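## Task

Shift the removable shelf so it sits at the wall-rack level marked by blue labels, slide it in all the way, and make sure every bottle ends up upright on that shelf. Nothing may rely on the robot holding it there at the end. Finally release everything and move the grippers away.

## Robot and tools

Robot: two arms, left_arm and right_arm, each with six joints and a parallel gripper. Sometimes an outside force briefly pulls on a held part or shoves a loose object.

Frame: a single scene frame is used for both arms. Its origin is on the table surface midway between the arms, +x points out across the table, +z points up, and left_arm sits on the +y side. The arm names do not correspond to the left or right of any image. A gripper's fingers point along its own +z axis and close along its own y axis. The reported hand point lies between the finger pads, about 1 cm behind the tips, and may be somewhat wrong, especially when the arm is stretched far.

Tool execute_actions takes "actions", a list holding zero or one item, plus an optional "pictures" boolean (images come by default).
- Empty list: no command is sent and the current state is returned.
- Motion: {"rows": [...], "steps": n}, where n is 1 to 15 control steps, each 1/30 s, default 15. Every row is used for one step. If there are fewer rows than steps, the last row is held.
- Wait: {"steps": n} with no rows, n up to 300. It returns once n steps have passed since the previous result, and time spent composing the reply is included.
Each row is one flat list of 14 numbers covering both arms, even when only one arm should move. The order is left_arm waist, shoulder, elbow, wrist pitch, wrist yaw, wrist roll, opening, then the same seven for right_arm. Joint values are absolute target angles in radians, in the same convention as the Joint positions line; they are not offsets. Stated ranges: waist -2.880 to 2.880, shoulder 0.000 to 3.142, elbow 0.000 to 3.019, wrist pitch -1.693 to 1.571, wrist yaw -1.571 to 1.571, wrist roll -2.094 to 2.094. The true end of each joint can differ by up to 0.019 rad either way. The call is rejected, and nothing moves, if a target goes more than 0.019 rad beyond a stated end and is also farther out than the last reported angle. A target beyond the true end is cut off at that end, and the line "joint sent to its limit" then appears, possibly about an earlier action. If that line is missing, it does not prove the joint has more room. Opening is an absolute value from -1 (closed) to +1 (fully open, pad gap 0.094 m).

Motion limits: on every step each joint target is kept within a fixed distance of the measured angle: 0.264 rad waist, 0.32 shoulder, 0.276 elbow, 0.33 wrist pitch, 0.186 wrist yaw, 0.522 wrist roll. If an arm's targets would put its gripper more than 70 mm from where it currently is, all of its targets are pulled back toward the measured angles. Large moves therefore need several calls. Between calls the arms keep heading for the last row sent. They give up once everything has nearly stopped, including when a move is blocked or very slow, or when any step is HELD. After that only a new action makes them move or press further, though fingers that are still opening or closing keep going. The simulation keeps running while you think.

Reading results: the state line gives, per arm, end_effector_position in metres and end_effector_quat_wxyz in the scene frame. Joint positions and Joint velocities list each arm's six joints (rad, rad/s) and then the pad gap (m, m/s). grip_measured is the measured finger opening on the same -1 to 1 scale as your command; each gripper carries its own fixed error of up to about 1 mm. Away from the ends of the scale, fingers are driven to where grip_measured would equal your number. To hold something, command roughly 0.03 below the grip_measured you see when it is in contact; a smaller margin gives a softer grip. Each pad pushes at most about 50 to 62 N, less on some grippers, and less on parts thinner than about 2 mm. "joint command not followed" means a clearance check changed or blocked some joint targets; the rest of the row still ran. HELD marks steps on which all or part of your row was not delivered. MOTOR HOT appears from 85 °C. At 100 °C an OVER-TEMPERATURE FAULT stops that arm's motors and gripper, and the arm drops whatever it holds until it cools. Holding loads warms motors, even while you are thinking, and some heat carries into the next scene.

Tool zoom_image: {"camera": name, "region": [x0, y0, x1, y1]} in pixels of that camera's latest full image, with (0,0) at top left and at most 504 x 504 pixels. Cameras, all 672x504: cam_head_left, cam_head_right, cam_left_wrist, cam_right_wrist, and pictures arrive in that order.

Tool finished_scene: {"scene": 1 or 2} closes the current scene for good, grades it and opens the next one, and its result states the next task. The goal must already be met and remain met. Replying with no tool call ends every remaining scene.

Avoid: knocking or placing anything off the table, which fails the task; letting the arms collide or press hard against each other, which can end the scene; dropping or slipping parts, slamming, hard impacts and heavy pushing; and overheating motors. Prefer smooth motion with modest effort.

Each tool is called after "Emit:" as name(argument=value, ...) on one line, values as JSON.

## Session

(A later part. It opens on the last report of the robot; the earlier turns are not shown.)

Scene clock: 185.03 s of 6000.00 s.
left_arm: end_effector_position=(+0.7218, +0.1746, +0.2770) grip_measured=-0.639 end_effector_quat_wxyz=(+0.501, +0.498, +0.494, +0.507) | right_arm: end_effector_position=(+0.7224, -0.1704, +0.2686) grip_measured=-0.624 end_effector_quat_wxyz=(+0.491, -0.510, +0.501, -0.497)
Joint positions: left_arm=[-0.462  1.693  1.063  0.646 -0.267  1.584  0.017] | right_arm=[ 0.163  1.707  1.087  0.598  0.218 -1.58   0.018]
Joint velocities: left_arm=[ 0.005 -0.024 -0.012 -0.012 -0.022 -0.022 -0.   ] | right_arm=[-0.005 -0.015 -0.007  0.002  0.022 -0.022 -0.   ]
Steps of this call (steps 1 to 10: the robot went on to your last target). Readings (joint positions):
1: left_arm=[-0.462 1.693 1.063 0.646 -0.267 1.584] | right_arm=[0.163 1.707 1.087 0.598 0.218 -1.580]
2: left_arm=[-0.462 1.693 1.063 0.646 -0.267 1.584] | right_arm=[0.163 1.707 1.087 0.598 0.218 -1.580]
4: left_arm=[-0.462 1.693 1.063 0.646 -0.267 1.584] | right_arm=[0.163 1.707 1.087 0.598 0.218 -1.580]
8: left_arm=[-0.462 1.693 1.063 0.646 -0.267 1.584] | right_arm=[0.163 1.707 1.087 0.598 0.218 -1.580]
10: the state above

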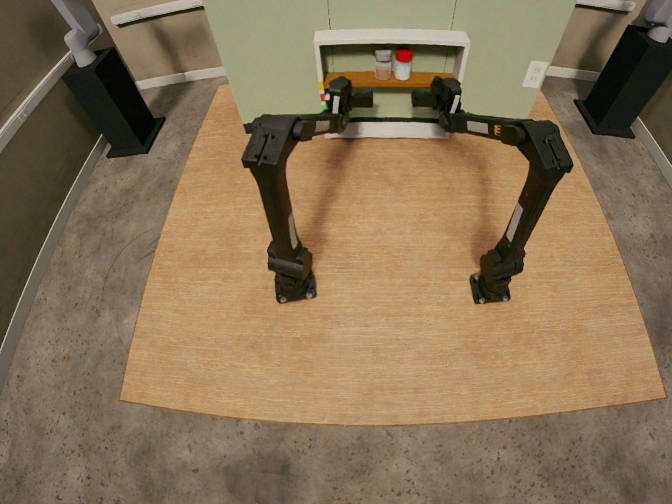

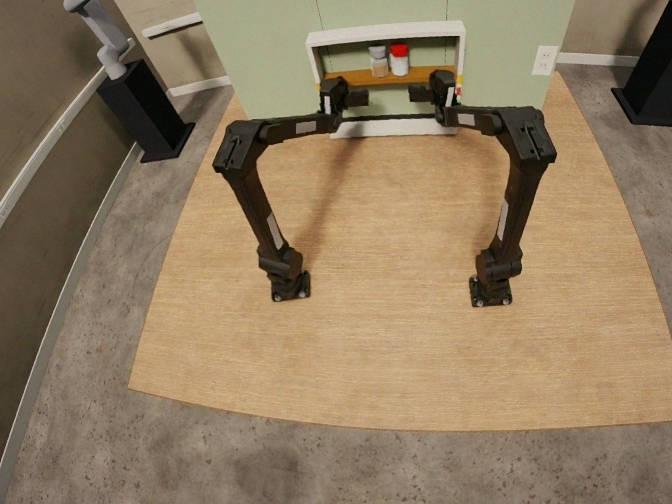

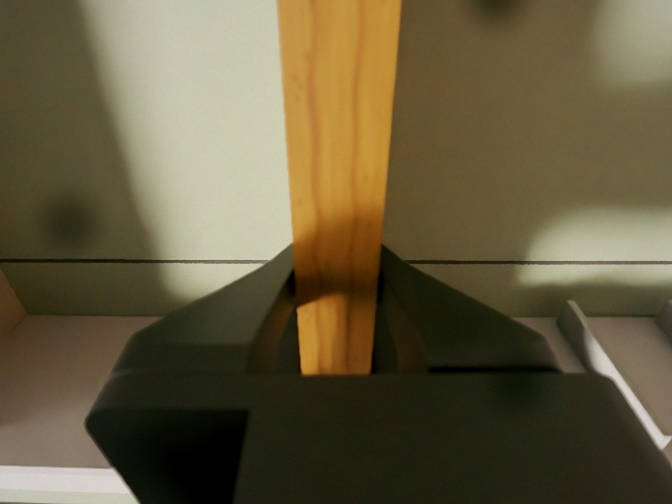

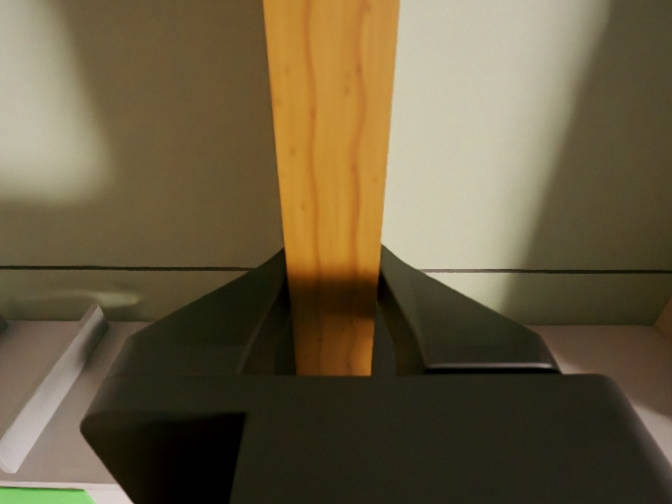

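Emit:
execute_actions(actions=[{"rows": [[-0.4574,1.7038,1.1153,0.6448,-0.2639,1.595,-0.672,0.1564,1.7200,1.139,0.5961,0.2150,-1.586,-0.657],[-0.4584,1.6937,1.1153,0.6539,-0.2644,1.59,-0.672,0.1573,1.7116,1.139,0.6047,0.2155,-1.584,-0.657],[-0.4594,1.6835,1.1153,0.6629,-0.2649,1.59,-0.672,0.1583,1.7032,1.139,0.6134,0.2160,-1.584,-0.657],[-0.4604,1.6733,1.1153,0.672,-0.2654,1.59,-0.672,0.1592,1.6948,1.139,0.622,0.2165,-1.584,-0.657],[-0.4614,1.6632,1.1153,0.672,-0.2659,1.59,-0.672,0.1601,1.6864,1.139,0.622,0.2169,-1.584,-0.657],[-0.4624,1.653,1.1153,0.672,-0.2664,1.59,-0.672,0.1610,1.678,1.139,0.622,0.2174,-1.584,-0.657],[-0.4634,1.650,1.1153,0.672,-0.2669,1.59,-0.672,0.1619,1.675,1.139,0.622,0.2179,-1.584,-0.657],[-0.4644,1.647,1.1153,0.672,-0.2674,1.59,-0.672,0.1629,1.672,1.139,0.622,0.2184,-1.584,-0.657],[-0.4654,1.644,1.1153,0.672,-0.2679,1.59,-0.672,0.1638,1.669,1.139,0.622,0.2189,-1.584,-0.657],[-0.4664,1.641,1.1138,0.672,-0.2684,1.59,-0.672,0.1647,1.666,1.1343,0.622,0.2194,-1.584,-0.657],[-0.4674,1.638,1.1122,0.672,-0.2689,1.59,-0.672,0.1656,1.663,1.1297,0.622,0.2199,-1.584,-0.657],[-0.4684,1.635,1.1107,0.672,-0.2694,1.59,-0.672,0.1665,1.660,1.125,0.622,0.2203,-1.584,-0.657],[-0.4694,1.632,1.1091,0.672,-0.2699,1.59,-0.672,0.1675,1.657,1.1203,0.622,0.2208,-1.584,-0.657],[-0.4704,1.629,1.1076,0.672,-0.2704,1.59,-0.672,0.1684,1.654,1.1157,0.622,0.2213,-1.584,-0.657],[-0.4714,1.626,1.106,0.672,-0.2709,1.59,-0.672,0.1693,1.651,1.111,0.622,0.2218,-1.584,-0.657]], "steps": 15}], pictures=false)

Emit:
execute_actions(actions=[{"rows": [[-0.4716,1.6250,1.1049,0.672,-0.2711,1.59,-0.672,0.1695,1.6500,1.1099,0.622,0.2220,-1.584,-0.657],[-0.4719,1.6232,1.1031,0.672,-0.2714,1.59,-0.672,0.1697,1.6482,1.1080,0.622,0.2222,-1.584,-0.657],[-0.4724,1.6206,1.1004,0.672,-0.2719,1.59,-0.672,0.1702,1.6456,1.1053,0.622,0.2227,-1.584,-0.657],[-0.4731,1.6173,1.0970,0.672,-0.2726,1.59,-0.672,0.1707,1.6422,1.1019,0.622,0.2232,-1.584,-0.657],[-0.4739,1.6132,1.0928,0.672,-0.2734,1.59,-0.672,0.1713,1.6381,1.0975,0.622,0.2238,-1.584,-0.657],[-0.4748,1.6086,1.0880,0.672,-0.2743,1.59,-0.672,0.1721,1.6335,1.0927,0.622,0.2246,-1.584,-0.657],[-0.4759,1.6035,1.0827,0.672,-0.2754,1.59,-0.672,0.1729,1.6283,1.0873,0.622,0.2254,-1.584,-0.657],[-0.4769,1.5984,1.0774,0.672,-0.2764,1.59,-0.672,0.1738,1.6232,1.0819,0.622,0.2263,-1.584,-0.657],[-0.4780,1.5933,1.0721,0.672,-0.2775,1.59,-0.672,0.1747,1.6180,1.0766,0.622,0.2272,-1.584,-0.657],[-0.4791,1.5882,1.0668,0.672,-0.2786,1.59,-0.672,0.1756,1.6129,1.0712,0.622,0.2281,-1.584,-0.657],[-0.4802,1.5831,1.0615,0.672,-0.2797,1.59,-0.672,0.1764,1.6077,1.0658,0.622,0.2289,-1.584,-0.657],[-0.4813,1.5780,1.0562,0.672,-0.2808,1.59,-0.672,0.1773,1.6025,1.0604,0.622,0.2298,-1.584,-0.657],[-0.4824,1.5729,1.0509,0.672,-0.2819,1.59,-0.672,0.1783,1.5974,1.0550,0.622,0.2308,-1.584,-0.657],[-0.4835,1.5678,1.0456,0.672,-0.2830,1.59,-0.672,0.1792,1.5922,1.0497,0.622,0.2317,-1.584,-0.657],[-0.4847,1.5627,1.0404,0.672,-0.2842,1.59,-0.672,0.1801,1.5871,1.0443,0.622,0.2326,-1.584,-0.657]], "steps": 15}], pictures=false)

Emit:
execute_actions(actions=[{"rows": [[-0.4858,1.5576,1.0351,0.672,-0.2853,1.59,-0.672,0.1811,1.5819,1.0389,0.622,0.2336,-1.584,-0.657],[-0.4870,1.5525,1.0298,0.672,-0.2865,1.59,-0.672,0.1820,1.5768,1.0335,0.622,0.2345,-1.584,-0.657],[-0.4882,1.5474,1.0245,0.672,-0.2877,1.59,-0.672,0.1830,1.5716,1.0281,0.622,0.2355,-1.584,-0.657],[-0.4894,1.5423,1.0192,0.672,-0.2889,1.59,-0.672,0.1839,1.5665,1.0228,0.622,0.2364,-1.584,-0.657],[-0.4906,1.5372,1.0139,0.672,-0.2901,1.59,-0.672,0.1849,1.5613,1.0174,0.622,0.2374,-1.584,-0.657],[-0.4918,1.5320,1.0086,0.672,-0.2913,1.59,-0.672,0.1859,1.5561,1.0120,0.622,0.2384,-1.584,-0.657],[-0.4931,1.5269,1.0033,0.672,-0.2926,1.59,-0.672,0.1869,1.5510,1.0066,0.622,0.2394,-1.584,-0.657],[-0.4943,1.5218,0.9980,0.672,-0.2938,1.59,-0.672,0.1879,1.5458,1.0012,0.622,0.2404,-1.584,-0.657],[-0.4956,1.5167,0.9927,0.672,-0.2951,1.59,-0.672,0.1890,1.5407,0.9958,0.622,0.2415,-1.584,-0.657],[-0.4968,1.5116,0.9874,0.672,-0.2963,1.59,-0.672,0.1900,1.5355,0.9905,0.622,0.2425,-1.584,-0.657],[-0.4981,1.5065,0.9821,0.672,-0.2976,1.59,-0.672,0.1911,1.5304,0.9851,0.622,0.2436,-1.584,-0.657],[-0.4994,1.5014,0.9768,0.672,-0.2989,1.59,-0.672,0.1921,1.5252,0.9797,0.622,0.2446,-1.584,-0.657],[-0.5007,1.4963,0.9715,0.672,-0.3002,1.59,-0.672,0.1932,1.5201,0.9743,0.622,0.2457,-1.584,-0.657],[-0.5021,1.4912,0.9662,0.672,-0.3016,1.59,-0.672,0.1943,1.5149,0.9689,0.622,0.2468,-1.584,-0.657],[-0.5034,1.4861,0.9609,0.672,-0.3029,1.59,-0.672,0.1954,1.5098,0.9636,0.622,0.2479,-1.584,-0.657]], "steps": 15}], pictures=false)

Emit:
execute_actions(actions=[{"rows": [[-0.5048,1.4810,0.9557,0.672,-0.3043,1.59,-0.672,0.1965,1.5046,0.9582,0.622,0.2490,-1.584,-0.657],[-0.5061,1.4759,0.9504,0.672,-0.3056,1.59,-0.672,0.1976,1.4994,0.9528,0.622,0.2501,-1.584,-0.657],[-0.5075,1.4708,0.9451,0.672,-0.3070,1.59,-0.672,0.1987,1.4943,0.9474,0.622,0.2512,-1.584,-0.657],[-0.5089,1.4657,0.9398,0.672,-0.3084,1.59,-0.672,0.1998,1.4891,0.9420,0.622,0.2523,-1.584,-0.657],[-0.5103,1.4606,0.9345,0.672,-0.3098,1.59,-0.672,0.2010,1.4840,0.9367,0.622,0.2535,-1.584,-0.657],[-0.5117,1.4555,0.9292,0.672,-0.3112,1.59,-0.672,0.2021,1.4788,0.9313,0.622,0.2546,-1.584,-0.657],[-0.5132,1.4504,0.9239,0.672,-0.3127,1.59,-0.672,0.2033,1.4737,0.9259,0.622,0.2558,-1.584,-0.657],[-0.5146,1.4452,0.9186,0.672,-0.3141,1.59,-0.672,0.2045,1.4685,0.9205,0.622,0.2570,-1.584,-0.657],[-0.5161,1.4401,0.9133,0.672,-0.3156,1.59,-0.672,0.2056,1.4634,0.9151,0.622,0.2581,-1.584,-0.657],[-0.5175,1.4350,0.9080,0.672,-0.3170,1.59,-0.672,0.2068,1.4582,0.9098,0.622,0.2593,-1.584,-0.657],[-0.5190,1.4299,0.9027,0.672,-0.3185,1.59,-0.672,0.2080,1.4530,0.9044,0.622,0.2605,-1.584,-0.657],[-0.5205,1.4248,0.8974,0.672,-0.3200,1.59,-0.672,0.2093,1.4479,0.8990,0.622,0.2618,-1.584,-0.657],[-0.5220,1.4197,0.8921,0.672,-0.3215,1.59,-0.672,0.2105,1.4427,0.8936,0.622,0.2630,-1.584,-0.657],[-0.5235,1.4146,0.8868,0.672,-0.3230,1.59,-0.672,0.2117,1.4376,0.8882,0.622,0.2642,-1.584,-0.657],[-0.5251,1.4095,0.8815,0.672,-0.3246,1.59,-0.672,0.2130,1.4324,0.8828,0.622,0.2655,-1.584,-0.657]], "steps": 15}], pictures=false)

Emit:
execute_actions(actions=[{"rows": [[-0.5266,1.4044,0.8762,0.672,-0.3261,1.59,-0.672,0.2142,1.4273,0.8775,0.622,0.2667,-1.584,-0.657],[-0.5282,1.3993,0.8709,0.672,-0.3277,1.59,-0.672,0.2155,1.4221,0.8721,0.622,0.2680,-1.584,-0.657],[-0.5298,1.3942,0.8657,0.672,-0.3293,1.59,-0.672,0.2168,1.4170,0.8667,0.622,0.2693,-1.584,-0.657],[-0.5314,1.3891,0.8604,0.672,-0.3309,1.59,-0.672,0.2181,1.4118,0.8613,0.622,0.2706,-1.584,-0.657],[-0.5330,1.3840,0.8551,0.672,-0.3325,1.59,-0.672,0.2194,1.4067,0.8559,0.622,0.2719,-1.584,-0.657],[-0.5346,1.3789,0.8498,0.672,-0.3341,1.59,-0.672,0.2207,1.4015,0.8506,0.622,0.2732,-1.584,-0.657],[-0.5362,1.3738,0.8445,0.672,-0.3357,1.59,-0.672,0.2220,1.3963,0.8452,0.622,0.2745,-1.584,-0.657],[-0.5377,1.3692,0.8397,0.672,-0.3372,1.59,-0.672,0.2232,1.3917,0.8403,0.622,0.2757,-1.584,-0.657],[-0.5389,1.3653,0.8357,0.672,-0.3384,1.59,-0.672,0.2242,1.3878,0.8363,0.622,0.2767,-1.584,-0.657],[-0.5399,1.3623,0.8326,0.672,-0.3394,1.59,-0.672,0.2250,1.3847,0.8331,0.622,0.2775,-1.584,-0.657],[-0.5407,1.3600,0.8302,0.672,-0.3402,1.59,-0.672,0.2256,1.3824,0.8306,0.622,0.2781,-1.584,-0.657],[-0.5412,1.3582,0.8283,0.672,-0.3407,1.59,-0.672,0.2261,1.3806,0.8288,0.622,0.2786,-1.584,-0.657],[-0.5417,1.3569,0.8270,0.672,-0.3412,1.59,-0.672,0.2264,1.3793,0.8274,0.622,0.2789,-1.584,-0.657],[-0.5419,1.3561,0.8262,0.672,-0.3414,1.59,-0.672,0.2266,1.3786,0.8266,0.622,0.2791,-1.584,-0.657],[-0.5422,1.3554,0.8254,0.672,-0.3417,1.59,-0.672,0.2269,1.3778,0.8258,0.622,0.2794,-1.584,-0.657]], "steps": 15}], pictures=false)

Emit:
execute_actions(actions=[{"steps": 12}])

Scene clock: 305.53 s of 6000.00 s.
left_arm: end_effector_position=(+0.7213, +0.1745, +0.2791) grip_measured=-0.639 end_effector_quat_wxyz=(+0.502, +0.497, +0.494, +0.507) | right_arm: end_effector_position=(+0.7218, -0.1705, +0.2723) grip_measured=-0.624 end_effector_quat_wxyz=(+0.493, -0.508, +0.500, -0.499)
Joint positions: left_arm=[-0.463  1.69   1.063  0.646 -0.267  1.584  0.017] | right_arm=[ 0.163  1.703  1.087  0.601  0.218 -1.581  0.018]
Joint velocities: left_arm=[-0.015 -0.015  0.002 -0.007 -0.007 -0.037 -0.001] | right_arm=[-0.015 -0.034  0.002 -0.012 -0.022  0.007 -0.001]
Steps of this call (steps 1 to 15: the robot went on to your last target; steps 16 to 90: nothing new was sent; then 117.00 s passed at rest; steps 91 to 105: all 15 steps of this action). Readings (joint positions):
91: left_arm=[-0.462 1.693 1.063 0.646 -0.267 1.584] | right_arm=[0.163 1.707 1.087 0.598 0.218 -1.580]
92: left_arm=[-0.462 1.693 1.063 0.646 -0.267 1.584] | right_arm=[0.163 1.707 1.087 0.598 0.218 -1.580]
94: left_arm=[-0.462 1.693 1.063 0.646 -0.267 1.584] | right_arm=[0.163 1.707 1.087 0.599 0.218 -1.580]
98: left_arm=[-0.462 1.692 1.063 0.646 -0.267 1.584] | right_arm=[0.163 1.706 1.087 0.601 0.218 -1.580]
105: the state above

Scene clock: 306.03 s of 6000.00 s.
left_arm: end_effector_position=(+0.7026, +0.1730, +0.3003) grip_measured=-0.639 end_effector_quat_wxyz=(+0.511, +0.488, +0.489, +0.512) | right_arm: end_effector_position=(+0.7034, -0.1719, +0.2947) grip_measured=-0.624 end_effector_quat_wxyz=(+0.499, -0.501, +0.493, -0.507)
Joint positions: left_arm=[-0.475  1.627  1.027  0.646 -0.28   1.584  0.017] | right_arm=[ 0.169  1.637  1.049  0.601  0.226 -1.59   0.018]
Joint velocities: left_arm=[-0.034 -0.181 -0.149 -0.002 -0.066  0.007  0.   ] | right_arm=[ 0.024 -0.19  -0.164  0.002  0.037  0.007  0.   ]
Steps of this call (steps 1 to 15: all 15 steps of this action). Readings (joint positions):
1: left_arm=[-0.463 1.689 1.063 0.646 -0.267 1.584] | right_arm=[0.163 1.702 1.087 0.601 0.218 -1.582]
2: left_arm=[-0.463 1.688 1.063 0.646 -0.268 1.584] | right_arm=[0.163 1.700 1.087 0.601 0.218 -1.582]
4: left_arm=[-0.464 1.685 1.063 0.646 -0.268 1.584] | right_arm=[0.163 1.697 1.087 0.601 0.219 -1.583]
8: left_arm=[-0.466 1.672 1.061 0.646 -0.272 1.584] | right_arm=[0.163 1.684 1.084 0.601 0.220 -1.586]
15: the state above

Scene clock: 306.53 s of 6000.00 s.
left_arm: end_effector_position=(+0.6717, +0.1732, +0.3021) grip_measured=-0.639 end_effector_quat_wxyz=(+0.508, +0.490, +0.491, +0.510) | right_arm: end_effector_position=(+0.6727, -0.1713, +0.2966) grip_measured=-0.624 end_effector_quat_wxyz=(+0.497, -0.503, +0.494, -0.506)
Joint positions: left_arm=[-0.493  1.552  0.946  0.646 -0.298  1.584  0.017] | right_arm=[ 0.185  1.562  0.967  0.601  0.242 -1.59   0.018]
Joint velocities: left_arm=[-0.034 -0.181 -0.129 -0.017 -0.022 -0.037  0.   ] | right_arm=[ 0.034 -0.171 -0.154  0.007  0.022 -0.037  0.001]
Steps of this call (steps 1 to 15: all 15 steps of this action). Readings (joint positions):
1: left_arm=[-0.476 1.621 1.022 0.646 -0.281 1.584] | right_arm=[0.170 1.631 1.044 0.601 0.228 -1.590]
2: left_arm=[-0.477 1.616 1.017 0.646 -0.282 1.584] | right_arm=[0.171 1.626 1.039 0.601 0.229 -1.590]
4: left_arm=[-0.479 1.605 1.006 0.646 -0.284 1.584] | right_arm=[0.174 1.616 1.028 0.601 0.231 -1.590]
8: left_arm=[-0.484 1.587 0.984 0.646 -0.289 1.584] | right_arm=[0.178 1.597 1.006 0.601 0.234 -1.590]
15: the state above

Scene clock: 307.03 s of 6000.00 s.
left_arm: end_effector_position=(+0.6399, +0.1731, +0.3072) grip_measured=-0.639 end_effector_quat_wxyz=(+0.509, +0.489, +0.491, +0.511) | right_arm: end_effector_position=(+0.6409, -0.1707, +0.3014) grip_measured=-0.624 end_effector_quat_wxyz=(+0.498, -0.503, +0.494, -0.506)
Joint positions: left_arm=[-0.514  1.471  0.868  0.646 -0.32   1.584  0.017] | right_arm=[ 0.203  1.481  0.887  0.601  0.259 -1.59   0.018]
Joint velocities: left_arm=[-0.063 -0.161 -0.154  0.007  0.037  0.007 -0.   ] | right_arm=[ 0.024 -0.151 -0.164 -0.002  0.007  0.051 -0.001]
Steps of this call (steps 1 to 15: all 15 steps of this action). Readings (joint positions):
1: left_arm=[-0.494 1.547 0.941 0.646 -0.299 1.584] | right_arm=[0.186 1.557 0.961 0.601 0.243 -1.590]
2: left_arm=[-0.496 1.541 0.935 0.646 -0.301 1.584] | right_arm=[0.187 1.551 0.956 0.601 0.244 -1.590]
4: left_arm=[-0.498 1.530 0.925 0.646 -0.304 1.584] | right_arm=[0.189 1.540 0.946 0.601 0.246 -1.590]
8: left_arm=[-0.504 1.508 0.905 0.646 -0.309 1.584] | right_arm=[0.194 1.518 0.925 0.601 0.250 -1.590]
15: the state above

Scene clock: 307.53 s of 6000.00 s.
left_arm: end_effector_position=(+0.6133, +0.1730, +0.3087) grip_measured=-0.639 end_effector_quat_wxyz=(+0.510, +0.489, +0.491, +0.510) | right_arm: end_effector_position=(+0.6148, -0.1703, +0.3030) grip_measured=-0.624 end_effector_quat_wxyz=(+0.498, -0.503, +0.493, -0.505)
Joint positions: left_arm=[-0.534  1.405  0.802  0.646 -0.339  1.584  0.017] | right_arm=[ 0.219  1.415  0.822  0.601  0.274 -1.59   0.018]
Joint velocities: left_arm=[-0.005 -0.054 -0.037  0.007 -0.066 -0.022  0.001] | right_arm=[ 0.005 -0.024 -0.037  0.007  0.037 -0.095 -0.   ]
Steps of this call (steps 1 to 15: all 15 steps of this action). Readings (joint positions):
1: left_arm=[-0.516 1.466 0.862 0.646 -0.321 1.584] | right_arm=[0.204 1.476 0.882 0.601 0.260 -1.590]
2: left_arm=[-0.517 1.461 0.857 0.646 -0.323 1.584] | right_arm=[0.205 1.471 0.876 0.601 0.261 -1.590]
4: left_arm=[-0.520 1.451 0.846 0.646 -0.326 1.584] | right_arm=[0.208 1.460 0.865 0.601 0.264 -1.590]
8: left_arm=[-0.527 1.430 0.824 0.646 -0.333 1.584] | right_arm=[0.213 1.439 0.844 0.601 0.269 -1.590]
15: the state above

Scene clock: 307.93 s of 6000.00 s.
left_arm: end_effector_position=(+0.6130, +0.1732, +0.3092) grip_measured=-0.639 end_effector_quat_wxyz=(+0.510, +0.488, +0.490, +0.510) | right_arm: end_effector_position=(+0.6144, -0.1705, +0.3035) grip_measured=-0.624 end_effector_quat_wxyz=(+0.498, -0.503, +0.493, -0.506)
Joint positions: left_arm=[-0.534  1.404  0.802  0.646 -0.339  1.584  0.017] | right_arm=[ 0.219  1.414  0.821  0.601  0.274 -1.591  0.018]
Joint velocities: left_arm=[ 0.015 -0.015 -0.002 -0.002 -0.007 -0.037  0.   ] | right_arm=[-0.015 -0.005  0.007 -0.022 -0.051 -0.022  0.001]
Steps of this call (steps 1 to 12: the robot went on to your last target). Readings (joint positions):
1: left_arm=[-0.534 1.404 0.802 0.646 -0.339 1.584] | right_arm=[0.219 1.414 0.821 0.601 0.274 -1.591]
2: left_arm=[-0.534 1.404 0.802 0.646 -0.339 1.584] | right_arm=[0.219 1.414 0.821 0.601 0.274 -1.591]
4: left_arm=[-0.534 1.404 0.802 0.646 -0.339 1.584] | right_arm=[0.219 1.414 0.821 0.601 0.274 -1.591]
8: left_arm=[-0.534 1.404 0.802 0.646 -0.339 1.584] | right_arm=[0.219 1.414 0.821 0.601 0.274 -1.591]
12: the state above

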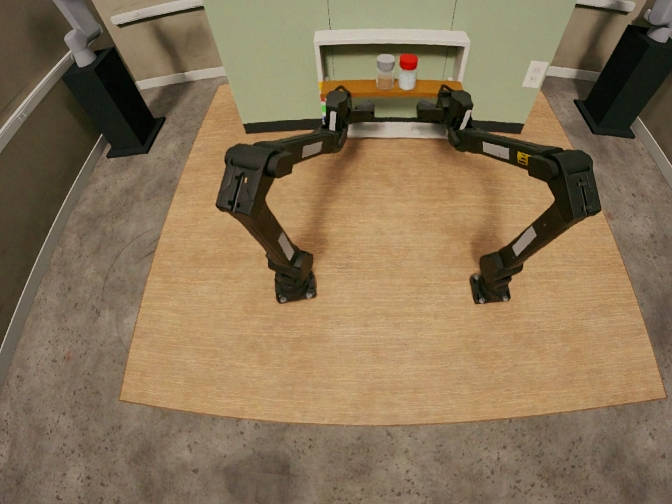

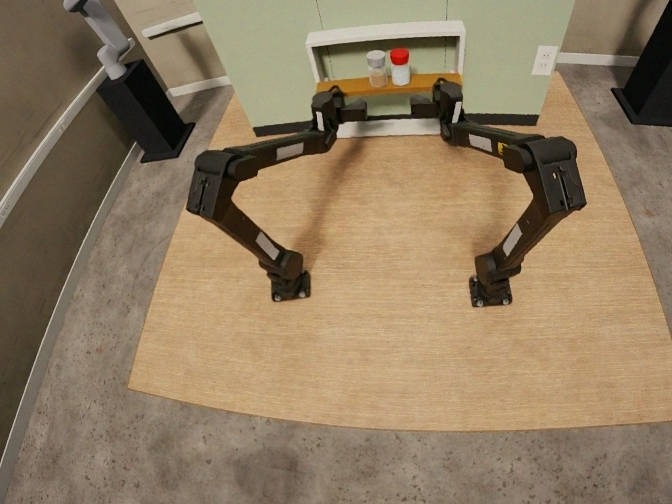

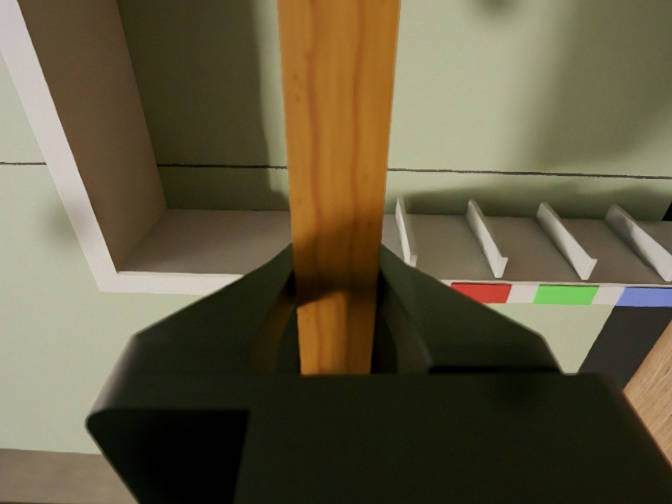

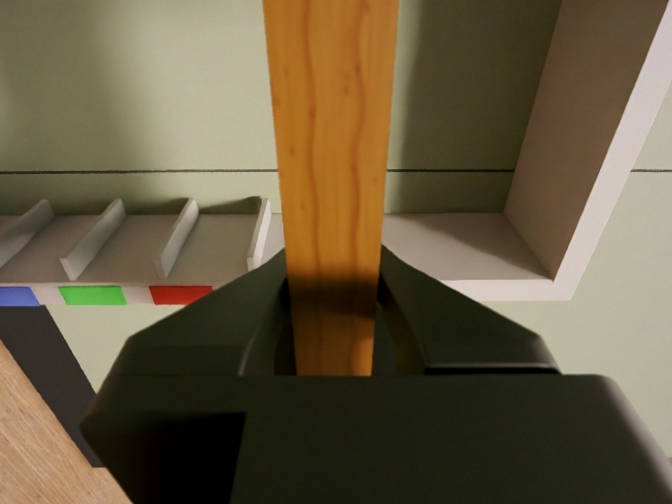

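Emit:
execute_actions(actions=[{"rows": [[-0.5407,1.3663,0.8254,0.6765,-0.3413,1.59,-0.672,0.2254,1.3859,0.8258,0.6265,0.2783,-1.584,-0.657],[-0.5391,1.3772,0.8254,0.681,-0.3409,1.59,-0.672,0.2240,1.3939,0.8258,0.631,0.2772,-1.584,-0.657],[-0.5376,1.3881,0.8254,0.6855,-0.3404,1.59,-0.672,0.2225,1.4020,0.8258,0.6355,0.2761,-1.584,-0.657],[-0.536,1.399,0.8254,0.690,-0.340,1.59,-0.672,0.221,1.410,0.8258,0.640,0.275,-1.584,-0.657],[-0.536,1.3999,0.8249,0.6913,-0.340,1.59,-0.672,0.221,1.4108,0.8253,0.6413,0.275,-1.584,-0.657],[-0.536,1.4016,0.8238,0.6939,-0.340,1.59,-0.672,0.221,1.4125,0.8243,0.6438,0.275,-1.584,-0.657],[-0.536,1.4041,0.8222,0.6978,-0.340,1.59,-0.672,0.221,1.4150,0.8227,0.6477,0.275,-1.584,-0.657],[-0.536,1.4075,0.8201,0.7030,-0.340,1.59,-0.672,0.221,1.4183,0.8207,0.6528,0.275,-1.584,-0.657],[-0.536,1.4118,0.8175,0.7096,-0.340,1.59,-0.672,0.221,1.4225,0.8181,0.6592,0.275,-1.584,-0.657],[-0.536,1.4169,0.8143,0.7174,-0.340,1.59,-0.672,0.221,1.4275,0.8151,0.6669,0.275,-1.584,-0.657],[-0.536,1.4225,0.8108,0.7261,-0.340,1.59,-0.672,0.221,1.4330,0.8117,0.6754,0.275,-1.584,-0.657],[-0.536,1.4282,0.8073,0.7348,-0.340,1.59,-0.672,0.221,1.4386,0.8083,0.6840,0.275,-1.584,-0.657],[-0.536,1.4339,0.8038,0.7435,-0.340,1.59,-0.672,0.221,1.4441,0.8049,0.6925,0.275,-1.584,-0.657],[-0.536,1.4395,0.8003,0.7522,-0.340,1.59,-0.672,0.221,1.4497,0.8014,0.7010,0.275,-1.584,-0.657],[-0.536,1.4452,0.7968,0.7608,-0.340,1.59,-0.672,0.221,1.4552,0.7980,0.7096,0.275,-1.584,-0.657]], "steps": 15}], pictures=false)

Emit:
execute_actions(actions=[{"rows": [[-0.536,1.4509,0.7933,0.7695,-0.340,1.59,-0.672,0.221,1.4608,0.7946,0.7181,0.275,-1.584,-0.657],[-0.536,1.4566,0.7898,0.7782,-0.340,1.59,-0.672,0.221,1.4663,0.7912,0.7266,0.275,-1.584,-0.657],[-0.536,1.4622,0.7862,0.7869,-0.340,1.59,-0.672,0.221,1.4719,0.7878,0.7352,0.275,-1.584,-0.657],[-0.536,1.4679,0.7827,0.7956,-0.340,1.59,-0.672,0.221,1.4774,0.7844,0.7437,0.275,-1.584,-0.657],[-0.536,1.4736,0.7792,0.8043,-0.340,1.59,-0.672,0.221,1.4830,0.7810,0.7522,0.275,-1.584,-0.657],[-0.536,1.4792,0.7757,0.8130,-0.340,1.59,-0.672,0.221,1.4885,0.7776,0.7608,0.275,-1.584,-0.657],[-0.536,1.4849,0.7722,0.8217,-0.340,1.59,-0.672,0.221,1.4941,0.7742,0.7693,0.275,-1.584,-0.657],[-0.536,1.4914,0.7697,0.8301,-0.340,1.59,-0.672,0.221,1.5004,0.7718,0.7776,0.275,-1.584,-0.657],[-0.536,1.4978,0.7673,0.8386,-0.340,1.59,-0.672,0.221,1.5068,0.7695,0.7859,0.275,-1.584,-0.657],[-0.536,1.5043,0.7648,0.8470,-0.340,1.59,-0.672,0.221,1.5131,0.7671,0.7942,0.275,-1.584,-0.657],[-0.536,1.5108,0.7623,0.8555,-0.340,1.59,-0.672,0.221,1.5195,0.7648,0.8025,0.275,-1.584,-0.657],[-0.536,1.5172,0.7598,0.8639,-0.340,1.59,-0.672,0.221,1.5258,0.7624,0.8108,0.275,-1.584,-0.657],[-0.536,1.5237,0.7574,0.8724,-0.340,1.59,-0.672,0.221,1.5321,0.7601,0.8191,0.275,-1.584,-0.657],[-0.536,1.5302,0.7549,0.8808,-0.340,1.59,-0.672,0.221,1.5385,0.7577,0.8274,0.275,-1.584,-0.657],[-0.536,1.5367,0.7524,0.8893,-0.340,1.59,-0.672,0.221,1.5448,0.7554,0.8357,0.275,-1.584,-0.657]], "steps": 15}], pictures=false)

Emit:
execute_actions(actions=[{"rows": [[-0.536,1.5431,0.7499,0.8977,-0.340,1.59,-0.672,0.221,1.5511,0.7530,0.8439,0.275,-1.584,-0.657],[-0.536,1.5496,0.7475,0.9061,-0.340,1.59,-0.672,0.221,1.5575,0.7506,0.8522,0.275,-1.584,-0.657],[-0.536,1.5561,0.7450,0.9146,-0.340,1.59,-0.672,0.221,1.5638,0.7483,0.8605,0.275,-1.584,-0.657],[-0.536,1.5625,0.7425,0.9230,-0.340,1.59,-0.672,0.221,1.5702,0.7459,0.8688,0.275,-1.584,-0.657],[-0.536,1.5690,0.7400,0.9315,-0.340,1.59,-0.672,0.221,1.5765,0.7436,0.8771,0.275,-1.584,-0.657],[-0.536,1.5755,0.7376,0.9399,-0.340,1.59,-0.672,0.221,1.5828,0.7412,0.8854,0.275,-1.584,-0.657],[-0.536,1.5819,0.7351,0.9484,-0.340,1.59,-0.672,0.221,1.5892,0.7389,0.8937,0.275,-1.584,-0.657],[-0.536,1.5884,0.7326,0.9568,-0.340,1.59,-0.672,0.221,1.5955,0.7365,0.9020,0.275,-1.584,-0.657],[-0.536,1.5954,0.7312,0.9651,-0.340,1.59,-0.672,0.221,1.6024,0.7352,0.9102,0.275,-1.584,-0.657],[-0.536,1.6024,0.7297,0.9735,-0.340,1.59,-0.672,0.221,1.6093,0.7339,0.9185,0.275,-1.584,-0.657],[-0.536,1.6095,0.7283,0.9818,-0.340,1.59,-0.672,0.221,1.6161,0.7325,0.9267,0.275,-1.584,-0.657],[-0.536,1.6165,0.7269,0.9901,-0.340,1.59,-0.672,0.221,1.6230,0.7312,0.9349,0.275,-1.584,-0.657],[-0.536,1.6235,0.7254,0.9985,-0.340,1.59,-0.672,0.221,1.6299,0.7299,0.9432,0.275,-1.584,-0.657],[-0.536,1.6305,0.7240,1.0068,-0.340,1.59,-0.672,0.221,1.6368,0.7286,0.9514,0.275,-1.584,-0.657],[-0.536,1.6375,0.7226,1.0151,-0.340,1.59,-0.672,0.221,1.6437,0.7272,0.9596,0.275,-1.584,-0.657]], "steps": 15}], pictures=false)

Emit:
execute_actions(actions=[{"rows": [[-0.536,1.6445,0.7211,1.0235,-0.340,1.59,-0.672,0.221,1.6506,0.7259,0.9679,0.275,-1.584,-0.657],[-0.536,1.6516,0.7197,1.0318,-0.340,1.59,-0.672,0.221,1.6574,0.7246,0.9761,0.275,-1.584,-0.657],[-0.536,1.6586,0.7183,1.0402,-0.340,1.59,-0.672,0.221,1.6643,0.7233,0.9844,0.275,-1.584,-0.657],[-0.536,1.6656,0.7168,1.0485,-0.340,1.59,-0.672,0.221,1.6712,0.7219,0.9926,0.275,-1.584,-0.657],[-0.536,1.6726,0.7154,1.0568,-0.340,1.59,-0.672,0.221,1.6781,0.7206,1.0008,0.275,-1.584,-0.657],[-0.536,1.6796,0.7139,1.0652,-0.340,1.59,-0.672,0.221,1.6850,0.7193,1.0091,0.275,-1.584,-0.657],[-0.536,1.6867,0.7125,1.0735,-0.340,1.59,-0.672,0.221,1.6918,0.7180,1.0173,0.275,-1.584,-0.657],[-0.536,1.6937,0.7111,1.0818,-0.340,1.59,-0.672,0.221,1.6987,0.7166,1.0255,0.275,-1.584,-0.657],[-0.536,1.7007,0.7096,1.0902,-0.340,1.59,-0.672,0.221,1.7056,0.7153,1.0338,0.275,-1.584,-0.657],[-0.536,1.7077,0.7082,1.0985,-0.340,1.59,-0.672,0.221,1.7125,0.7140,1.0420,0.275,-1.584,-0.657],[-0.536,1.7160,0.7077,1.1072,-0.340,1.59,-0.672,0.221,1.7206,0.7136,1.0506,0.275,-1.584,-0.657],[-0.536,1.7243,0.7073,1.1159,-0.340,1.59,-0.672,0.221,1.7288,0.7132,1.0592,0.275,-1.584,-0.657],[-0.536,1.7326,0.7068,1.1246,-0.340,1.59,-0.672,0.221,1.7369,0.7128,1.0678,0.275,-1.584,-0.657],[-0.536,1.7409,0.7064,1.1333,-0.340,1.59,-0.672,0.221,1.7451,0.7124,1.0763,0.275,-1.584,-0.657],[-0.536,1.7492,0.7059,1.1419,-0.340,1.59,-0.672,0.221,1.7532,0.7120,1.0849,0.275,-1.584,-0.657]], "steps": 15}], pictures=false)

Emit:
execute_actions(actions=[{"rows": [[-0.536,1.7574,0.7055,1.1506,-0.340,1.59,-0.672,0.221,1.7614,0.7115,1.0935,0.275,-1.584,-0.657],[-0.536,1.7657,0.7050,1.1593,-0.340,1.59,-0.672,0.221,1.7695,0.7111,1.1021,0.275,-1.584,-0.657],[-0.536,1.7740,0.7046,1.1680,-0.340,1.59,-0.672,0.221,1.7777,0.7107,1.1107,0.275,-1.584,-0.657],[-0.536,1.7823,0.7041,1.1767,-0.340,1.59,-0.672,0.221,1.7858,0.7103,1.1193,0.275,-1.584,-0.657],[-0.536,1.7898,0.7037,1.1845,-0.340,1.59,-0.672,0.221,1.7931,0.7099,1.1270,0.275,-1.584,-0.657],[-0.536,1.7968,0.7033,1.1919,-0.340,1.59,-0.672,0.221,1.8001,0.7096,1.1343,0.275,-1.584,-0.657],[-0.536,1.8030,0.7030,1.1984,-0.340,1.59,-0.672,0.221,1.8062,0.7093,1.1408,0.275,-1.584,-0.657],[-0.536,1.8084,0.7027,1.2041,-0.340,1.59,-0.672,0.221,1.8115,0.7090,1.1463,0.275,-1.584,-0.657],[-0.536,1.8130,0.7024,1.2088,-0.340,1.59,-0.672,0.221,1.8159,0.7088,1.1511,0.275,-1.584,-0.657],[-0.536,1.8171,0.7022,1.2132,-0.340,1.59,-0.672,0.221,1.8200,0.7086,1.1553,0.275,-1.584,-0.657],[-0.536,1.8204,0.7020,1.2167,-0.340,1.59,-0.672,0.221,1.8233,0.7084,1.1588,0.275,-1.584,-0.657],[-0.536,1.8229,0.7019,1.2193,-0.340,1.59,-0.672,0.221,1.8257,0.7083,1.1614,0.275,-1.584,-0.657],[-0.536,1.8250,0.7018,1.2214,-0.340,1.59,-0.672,0.221,1.8278,0.7082,1.1635,0.275,-1.584,-0.657],[-0.536,1.8262,0.7017,1.2227,-0.340,1.59,-0.672,0.221,1.8290,0.7081,1.1648,0.275,-1.584,-0.657],[-0.536,1.8267,0.7017,1.2232,-0.340,1.59,-0.672,0.221,1.8294,0.7081,1.1652,0.275,-1.584,-0.657]], "steps": 15}], pictures=false)

Emit:
execute_actions(actions=[{"steps": 15}])

Scene clock: 428.43 s of 6000.00 s.
left_arm: end_effector_position=(+0.6132, +0.1732, +0.2942) grip_measured=-0.639 end_effector_quat_wxyz=(+0.510, +0.488, +0.490, +0.511) | right_arm: end_effector_position=(+0.6154, -0.1702, +0.2877) grip_measured=-0.624 end_effector_quat_wxyz=(+0.498, -0.503, +0.493, -0.506)
Joint positions: left_arm=[-0.534  1.433  0.783  0.695 -0.34   1.584  0.017] | right_arm=[ 0.219  1.445  0.802  0.652  0.274 -1.591  0.018]
Joint velocities: left_arm=[ 0.005  0.2   -0.105  0.232 -0.007 -0.022 -0.001] | right_arm=[-0.005  0.2   -0.115  0.232  0.037  0.022  0.   ]
Steps of this call (steps 1 to 15: the robot went on to your last target; steps 16 to 90: nothing new was sent; then 117.00 s passed at rest; steps 91 to 105: all 15 steps of this action). Readings (joint positions):
91: left_arm=[-0.534 1.404 0.802 0.646 -0.339 1.584] | right_arm=[0.219 1.414 0.821 0.601 0.274 -1.591]
92: left_arm=[-0.534 1.404 0.802 0.646 -0.339 1.584] | right_arm=[0.219 1.414 0.821 0.601 0.274 -1.591]
94: left_arm=[-0.534 1.404 0.802 0.646 -0.339 1.584] | right_arm=[0.219 1.414 0.821 0.601 0.274 -1.591]
98: left_arm=[-0.534 1.404 0.800 0.647 -0.339 1.584] | right_arm=[0.219 1.417 0.821 0.603 0.274 -1.591]
105: the state above

Scene clock: 428.93 s of 6000.00 s.
left_arm: end_effector_position=(+0.6138, +0.1732, +0.2466) grip_measured=-0.639 end_effector_quat_wxyz=(+0.505, +0.493, +0.493, +0.509) | right_arm: end_effector_position=(+0.6160, -0.1700, +0.2400) grip_measured=-0.624 end_effector_quat_wxyz=(+0.494, -0.507, +0.496, -0.502)
Joint positions: left_arm=[-0.534  1.527  0.735  0.821 -0.341  1.584  0.017] | right_arm=[ 0.219  1.538  0.755  0.776  0.274 -1.588  0.018]
Joint velocities: left_arm=[-0.015  0.171 -0.061  0.256  0.007  0.007  0.   ] | right_arm=[-0.005  0.171 -0.056  0.266 -0.022  0.066 -0.001]
Steps of this call (steps 1 to 15: all 15 steps of this action). Readings (joint positions):
1: left_arm=[-0.534 1.439 0.778 0.703 -0.340 1.584] | right_arm=[0.219 1.452 0.799 0.660 0.274 -1.591]
2: left_arm=[-0.534 1.446 0.774 0.711 -0.340 1.584] | right_arm=[0.219 1.459 0.794 0.667 0.274 -1.591]
4: left_arm=[-0.534 1.460 0.766 0.727 -0.340 1.584] | right_arm=[0.219 1.472 0.786 0.683 0.274 -1.591]
8: left_arm=[-0.534 1.486 0.751 0.760 -0.340 1.584] | right_arm=[0.219 1.498 0.771 0.716 0.274 -1.589]
15: the state above

Scene clock: 429.43 s of 6000.00 s.
left_arm: end_effector_position=(+0.6142, +0.1731, +0.2059) grip_measured=-0.639 end_effector_quat_wxyz=(+0.503, +0.494, +0.494, +0.508) | right_arm: end_effector_position=(+0.6165, -0.1699, +0.1995) grip_measured=-0.624 end_effector_quat_wxyz=(+0.493, -0.508, +0.497, -0.502)
Joint positions: left_arm=[-0.534  1.628  0.705  0.946 -0.341  1.584  0.017] | right_arm=[ 0.219  1.636  0.726  0.9    0.274 -1.587  0.018]
Joint velocities: left_arm=[-0.005  0.2   -0.032  0.261 -0.022 -0.081 -0.   ] | right_arm=[-0.015  0.2   -0.032  0.237 -0.051 -0.007  0.001]
Steps of this call (steps 1 to 15: all 15 steps of this action). Readings (joint positions):
1: left_arm=[-0.534 1.533 0.733 0.829 -0.341 1.584] | right_arm=[0.219 1.544 0.753 0.784 0.274 -1.588]
2: left_arm=[-0.534 1.539 0.731 0.838 -0.341 1.584] | right_arm=[0.219 1.550 0.751 0.793 0.274 -1.588]
4: left_arm=[-0.534 1.552 0.726 0.855 -0.341 1.584] | right_arm=[0.219 1.563 0.747 0.810 0.274 -1.588]
8: left_arm=[-0.534 1.579 0.717 0.888 -0.341 1.584] | right_arm=[0.219 1.589 0.737 0.842 0.274 -1.588]
15: the state above

Scene clock: 429.93 s of 6000.00 s.
left_arm: end_effector_position=(+0.6146, +0.1732, +0.1685) grip_measured=-0.639 end_effector_quat_wxyz=(+0.504, +0.493, +0.494, +0.509) | right_arm: end_effector_position=(+0.6168, -0.1698, +0.1624) grip_measured=-0.624 end_effector_quat_wxyz=(+0.494, -0.507, +0.496, -0.502)
Joint positions: left_arm=[-0.534  1.736  0.689  1.073 -0.342  1.584  0.017] | right_arm=[ 0.219  1.742  0.709  1.025  0.274 -1.587  0.018]
Joint velocities: left_arm=[-0.005  0.249 -0.002  0.271 -0.051 -0.037  0.001] | right_arm=[-0.005  0.239 -0.017  0.217 -0.081  0.022 -0.   ]
Steps of this call (steps 1 to 15: all 15 steps of this action). Readings (joint positions):
1: left_arm=[-0.534 1.634 0.704 0.955 -0.342 1.584] | right_arm=[0.219 1.643 0.724 0.908 0.274 -1.587]
2: left_arm=[-0.534 1.641 0.703 0.963 -0.342 1.584] | right_arm=[0.219 1.650 0.723 0.916 0.274 -1.587]
4: left_arm=[-0.534 1.655 0.700 0.980 -0.342 1.584] | right_arm=[0.219 1.663 0.720 0.933 0.274 -1.587]
8: left_arm=[-0.534 1.683 0.695 1.014 -0.342 1.584] | right_arm=[0.219 1.690 0.715 0.966 0.274 -1.587]
15: the state above

Scene clock: 430.43 s of 6000.00 s.
left_arm: end_effector_position=(+0.6145, +0.1734, +0.1355) grip_measured=-0.639 end_effector_quat_wxyz=(+0.501, +0.495, +0.495, +0.508) | right_arm: end_effector_position=(+0.6167, -0.1698, +0.1292) grip_measured=-0.624 end_effector_quat_wxyz=(+0.493, -0.508, +0.498, -0.500)
Joint positions: left_arm=[-0.534  1.831  0.684  1.166 -0.343  1.584  0.017] | right_arm=[ 0.219  1.835  0.704  1.117  0.274 -1.585  0.018]
Joint velocities: left_arm=[-0.005  0.034 -0.012  0.042  0.007 -0.066 -0.001] | right_arm=[ 0.005  0.034  0.007  0.032 -0.022  0.022  0.001]
Steps of this call (steps 1 to 15: all 15 steps of this action). Readings (joint positions):
1: left_arm=[-0.534 1.744 0.689 1.082 -0.342 1.584] | right_arm=[0.219 1.750 0.709 1.034 0.274 -1.587]
2: left_arm=[-0.534 1.752 0.689 1.090 -0.343 1.584] | right_arm=[0.219 1.758 0.709 1.042 0.274 -1.587]
4: left_arm=[-0.534 1.769 0.688 1.107 -0.343 1.584] | right_arm=[0.219 1.774 0.708 1.059 0.274 -1.587]
8: left_arm=[-0.534 1.801 0.686 1.138 -0.343 1.584] | right_arm=[0.219 1.806 0.706 1.090 0.274 -1.586]
15: the state above

Scene clock: 430.93 s of 6000.00 s.
left_arm: end_effector_position=(+0.6144, +0.1734, +0.1362) grip_measured=-0.639 end_effector_quat_wxyz=(+0.503, +0.494, +0.495, +0.509) | right_arm: end_effector_position=(+0.6167, -0.1698, +0.1298) grip_measured=-0.624 end_effector_quat_wxyz=(+0.494, -0.507, +0.498, -0.501)
Joint positions: left_arm=[-0.534  1.831  0.684  1.171 -0.343  1.584  0.017] | right_arm=[ 0.219  1.836  0.704  1.122  0.274 -1.585  0.018]
Joint velocities: left_arm=[-0.015 -0.015  0.012 -0.007  0.022  0.051 -0.001] | right_arm=[ 0.005  0.015  0.002 -0.007  0.022 -0.066 -0.001]
Steps of this call (steps 1 to 15: the robot went on to your last target). Readings (joint positions):
1: left_arm=[-0.534 1.831 0.684 1.167 -0.343 1.584] | right_arm=[0.219 1.836 0.704 1.119 0.274 -1.585]
2: left_arm=[-0.534 1.831 0.684 1.168 -0.343 1.584] | right_arm=[0.219 1.836 0.704 1.120 0.274 -1.585]
4: left_arm=[-0.534 1.831 0.684 1.170 -0.343 1.584] | right_arm=[0.219 1.836 0.704 1.122 0.274 -1.585]
8: left_arm=[-0.534 1.831 0.684 1.171 -0.343 1.584] | right_arm=[0.219 1.836 0.704 1.122 0.274 -1.585]
15: the state above
All arms were judged still, so your last target was given up. Only a new action makes them travel on or press farther. Fingers that are still opening or closing keep moving.

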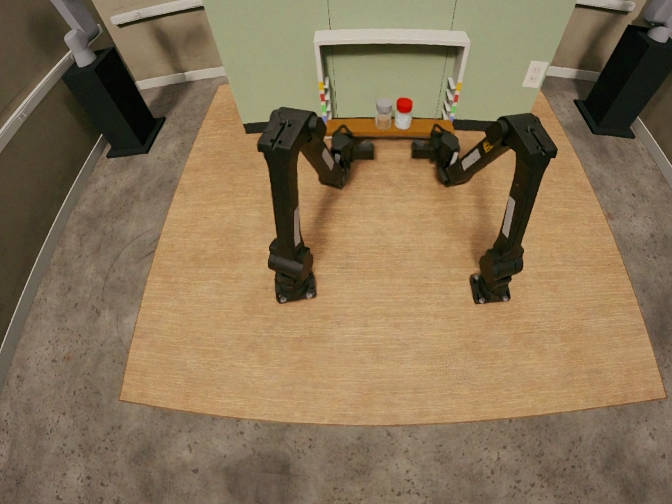

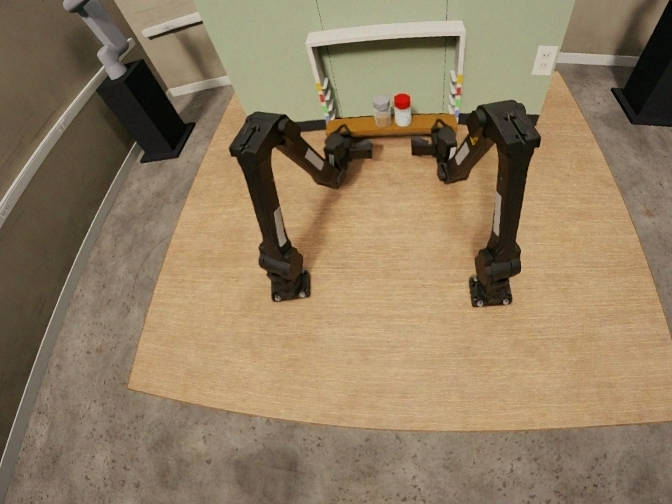

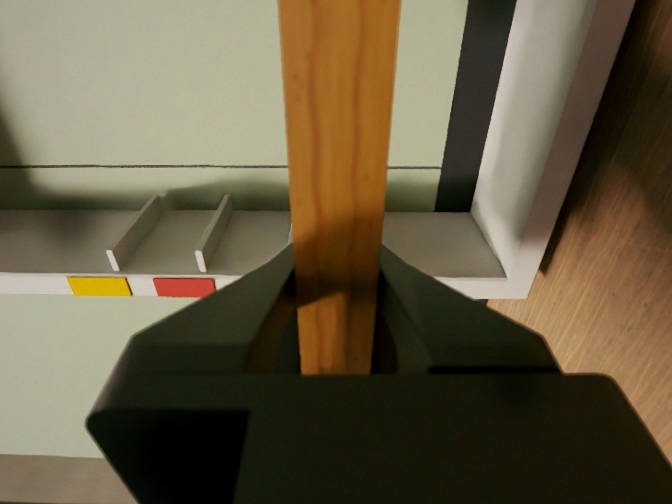

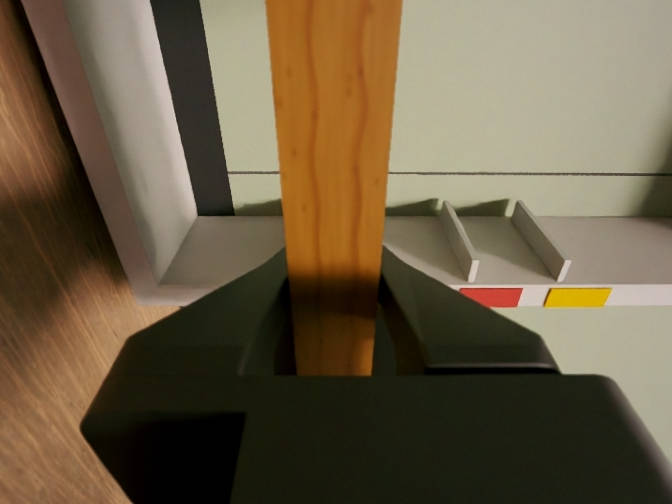

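Emit:
execute_actions(actions=[{"rows": [[-0.534,1.8268,0.7115,1.2124,-0.340,1.59,-0.672,0.2183,1.8296,0.7213,1.1567,0.274,-1.584,-0.657],[-0.532,1.8269,0.7214,1.2016,-0.340,1.59,-0.672,0.2155,1.8297,0.7346,1.1481,0.273,-1.584,-0.657],[-0.530,1.8269,0.7312,1.1908,-0.340,1.59,-0.672,0.2128,1.8299,0.7478,1.1396,0.272,-1.584,-0.657],[-0.528,1.827,0.741,1.180,-0.340,1.59,-0.672,0.210,1.830,0.761,1.131,0.271,-1.584,-0.657],[-0.5276,1.8276,0.7422,1.1794,-0.3396,1.59,-0.672,0.2097,1.8306,0.7622,1.1304,0.2707,-1.584,-0.657],[-0.5269,1.8287,0.7447,1.1782,-0.3389,1.59,-0.672,0.2092,1.8317,0.7647,1.1292,0.2702,-1.584,-0.657],[-0.5259,1.8304,0.7483,1.1763,-0.3378,1.59,-0.672,0.2084,1.8335,0.7684,1.1273,0.2694,-1.584,-0.657],[-0.5247,1.8322,0.7524,1.1743,-0.3365,1.59,-0.672,0.2075,1.8354,0.7725,1.1253,0.2685,-1.584,-0.657],[-0.5236,1.8341,0.7565,1.1722,-0.3353,1.59,-0.672,0.2066,1.8373,0.7766,1.1232,0.2676,-1.584,-0.657],[-0.5224,1.8360,0.7606,1.1702,-0.3341,1.59,-0.672,0.2057,1.8393,0.7807,1.1212,0.2667,-1.584,-0.657],[-0.5213,1.8378,0.7647,1.1681,-0.3329,1.59,-0.672,0.2048,1.8412,0.7848,1.1191,0.2658,-1.584,-0.657],[-0.5201,1.8397,0.7688,1.1661,-0.3316,1.59,-0.672,0.2039,1.8431,0.7889,1.1171,0.2649,-1.584,-0.657],[-0.5190,1.8415,0.7728,1.1640,-0.3304,1.59,-0.672,0.2030,1.8450,0.7930,1.1150,0.2640,-1.584,-0.657],[-0.5182,1.8429,0.7757,1.1626,-0.3296,1.59,-0.672,0.2024,1.8464,0.7959,1.1136,0.2634,-1.584,-0.657],[-0.5176,1.8438,0.7777,1.1616,-0.3290,1.59,-0.672,0.2020,1.8474,0.7980,1.1125,0.2630,-1.584,-0.657]], "steps": 15}], pictures=false)

Emit:
execute_actions(actions=[{"steps": 12}])

Scene clock: 482.77 s of 6000.00 s.
left_arm: end_effector_position=(+0.6253, +0.1735, +0.1370) grip_measured=-0.639 end_effector_quat_wxyz=(+0.503, +0.494, +0.494, +0.509) | right_arm: end_effector_position=(+0.6264, -0.1700, +0.1304) grip_measured=-0.624 end_effector_quat_wxyz=(+0.494, -0.507, +0.497, -0.501)
Joint positions: left_arm=[-0.525  1.844  0.714  1.154 -0.334  1.584  0.017] | right_arm=[ 0.212  1.847  0.731  1.106  0.267 -1.584  0.018]
Joint velocities: left_arm=[ 0.015  0.034  0.11  -0.061  0.081 -0.037 -0.   ] | right_arm=[-0.024  0.044  0.125 -0.046  0.007 -0.037 -0.001]
Steps of this call (steps 1 to 90: nothing new was sent; then 48.33 s passed at rest; steps 91 to 105: all 15 steps of this action). Readings (joint positions):
91: left_arm=[-0.534 1.831 0.684 1.171 -0.343 1.584] | right_arm=[0.219 1.836 0.704 1.122 0.274 -1.585]
92: left_arm=[-0.534 1.831 0.684 1.171 -0.343 1.584] | right_arm=[0.219 1.836 0.704 1.122 0.274 -1.585]
94: left_arm=[-0.534 1.831 0.684 1.171 -0.343 1.584] | right_arm=[0.219 1.836 0.704 1.122 0.273 -1.585]
98: left_arm=[-0.533 1.832 0.687 1.167 -0.342 1.584] | right_arm=[0.219 1.836 0.704 1.120 0.272 -1.584]
105: the state above

Scene clock: 483.17 s of 6000.00 s.
left_arm: end_effector_position=(+0.6282, +0.1734, +0.1378) grip_measured=-0.639 end_effector_quat_wxyz=(+0.503, +0.493, +0.494, +0.509) | right_arm: end_effector_position=(+0.6292, -0.1698, +0.1313) grip_measured=-0.624 end_effector_quat_wxyz=(+0.495, -0.507, +0.497, -0.501)
Joint positions: left_arm=[-0.524  1.847  0.722  1.151 -0.333  1.584  0.017] | right_arm=[ 0.211  1.85   0.739  1.104  0.266 -1.584  0.018]
Joint velocities: left_arm=[-0.005 -0.015 -0.007 -0.017 -0.051 -0.051 -0.   ] | right_arm=[-0.005  0.005  0.007 -0.007  0.007 -0.051 -0.001]
Steps of this call (steps 1 to 12: the robot went on to your last target). Readings (joint positions):
1: left_arm=[-0.525 1.845 0.718 1.152 -0.333 1.584] | right_arm=[0.211 1.849 0.734 1.105 0.266 -1.584]
2: left_arm=[-0.524 1.846 0.720 1.151 -0.333 1.584] | right_arm=[0.211 1.850 0.737 1.104 0.266 -1.584]
4: left_arm=[-0.524 1.847 0.722 1.151 -0.333 1.584] | right_arm=[0.211 1.850 0.739 1.104 0.266 -1.584]
8: left_arm=[-0.524 1.847 0.722 1.151 -0.333 1.584] | right_arm=[0.211 1.850 0.739 1.104 0.266 -1.584]
12: the state above

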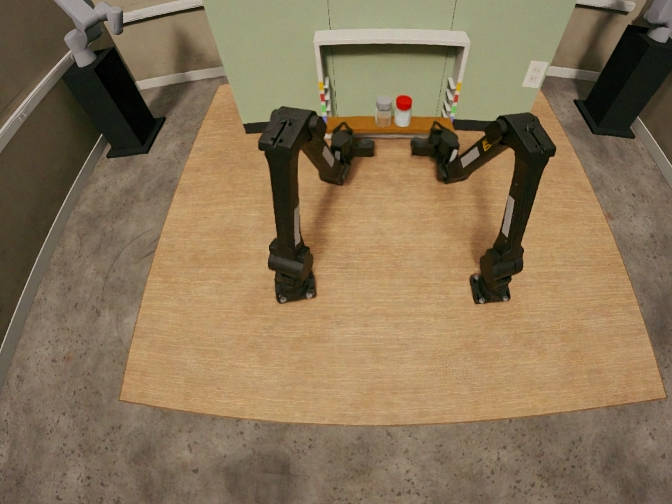

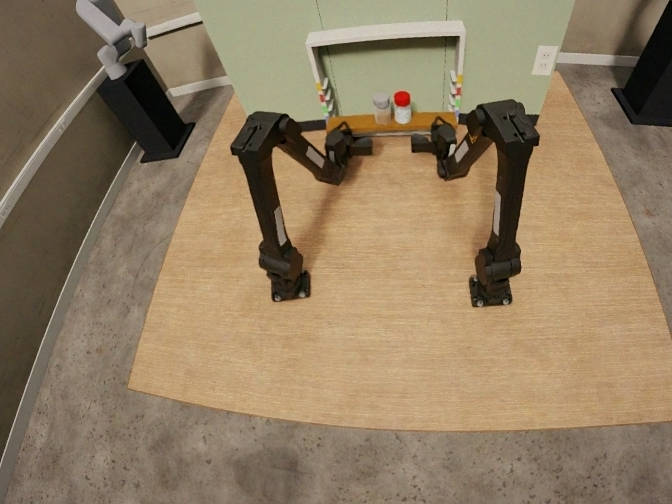

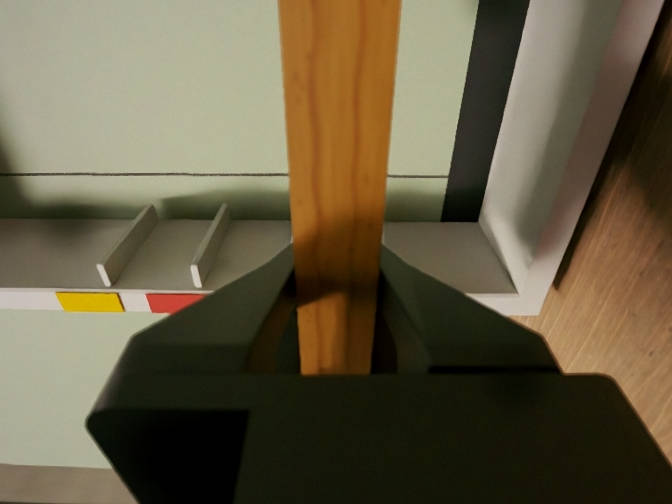

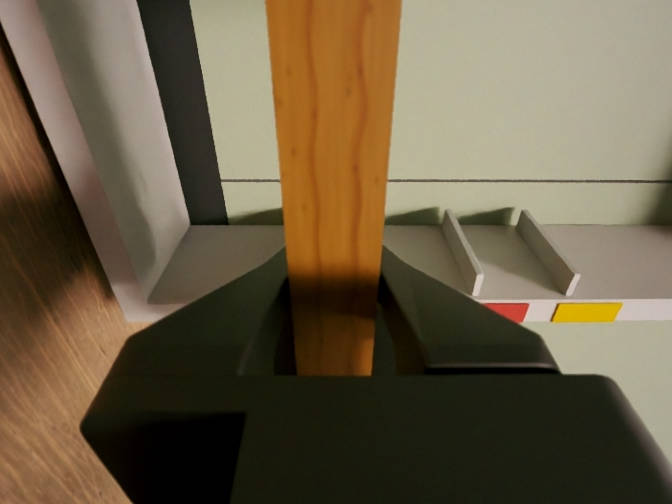

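Emit:
zoom_image(camera="cam_head_left", region=[300, 60, 480, 180])

Region (300, 60, 480, 180) of cam_head_left's 672x504 image, scaled by 2.800, with more detail than that image has.

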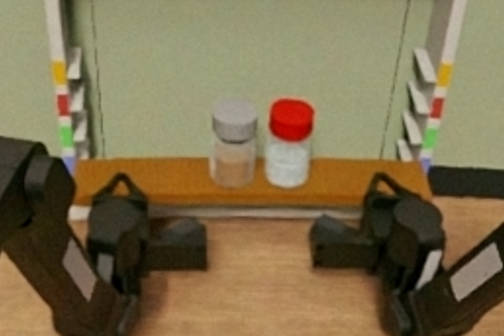

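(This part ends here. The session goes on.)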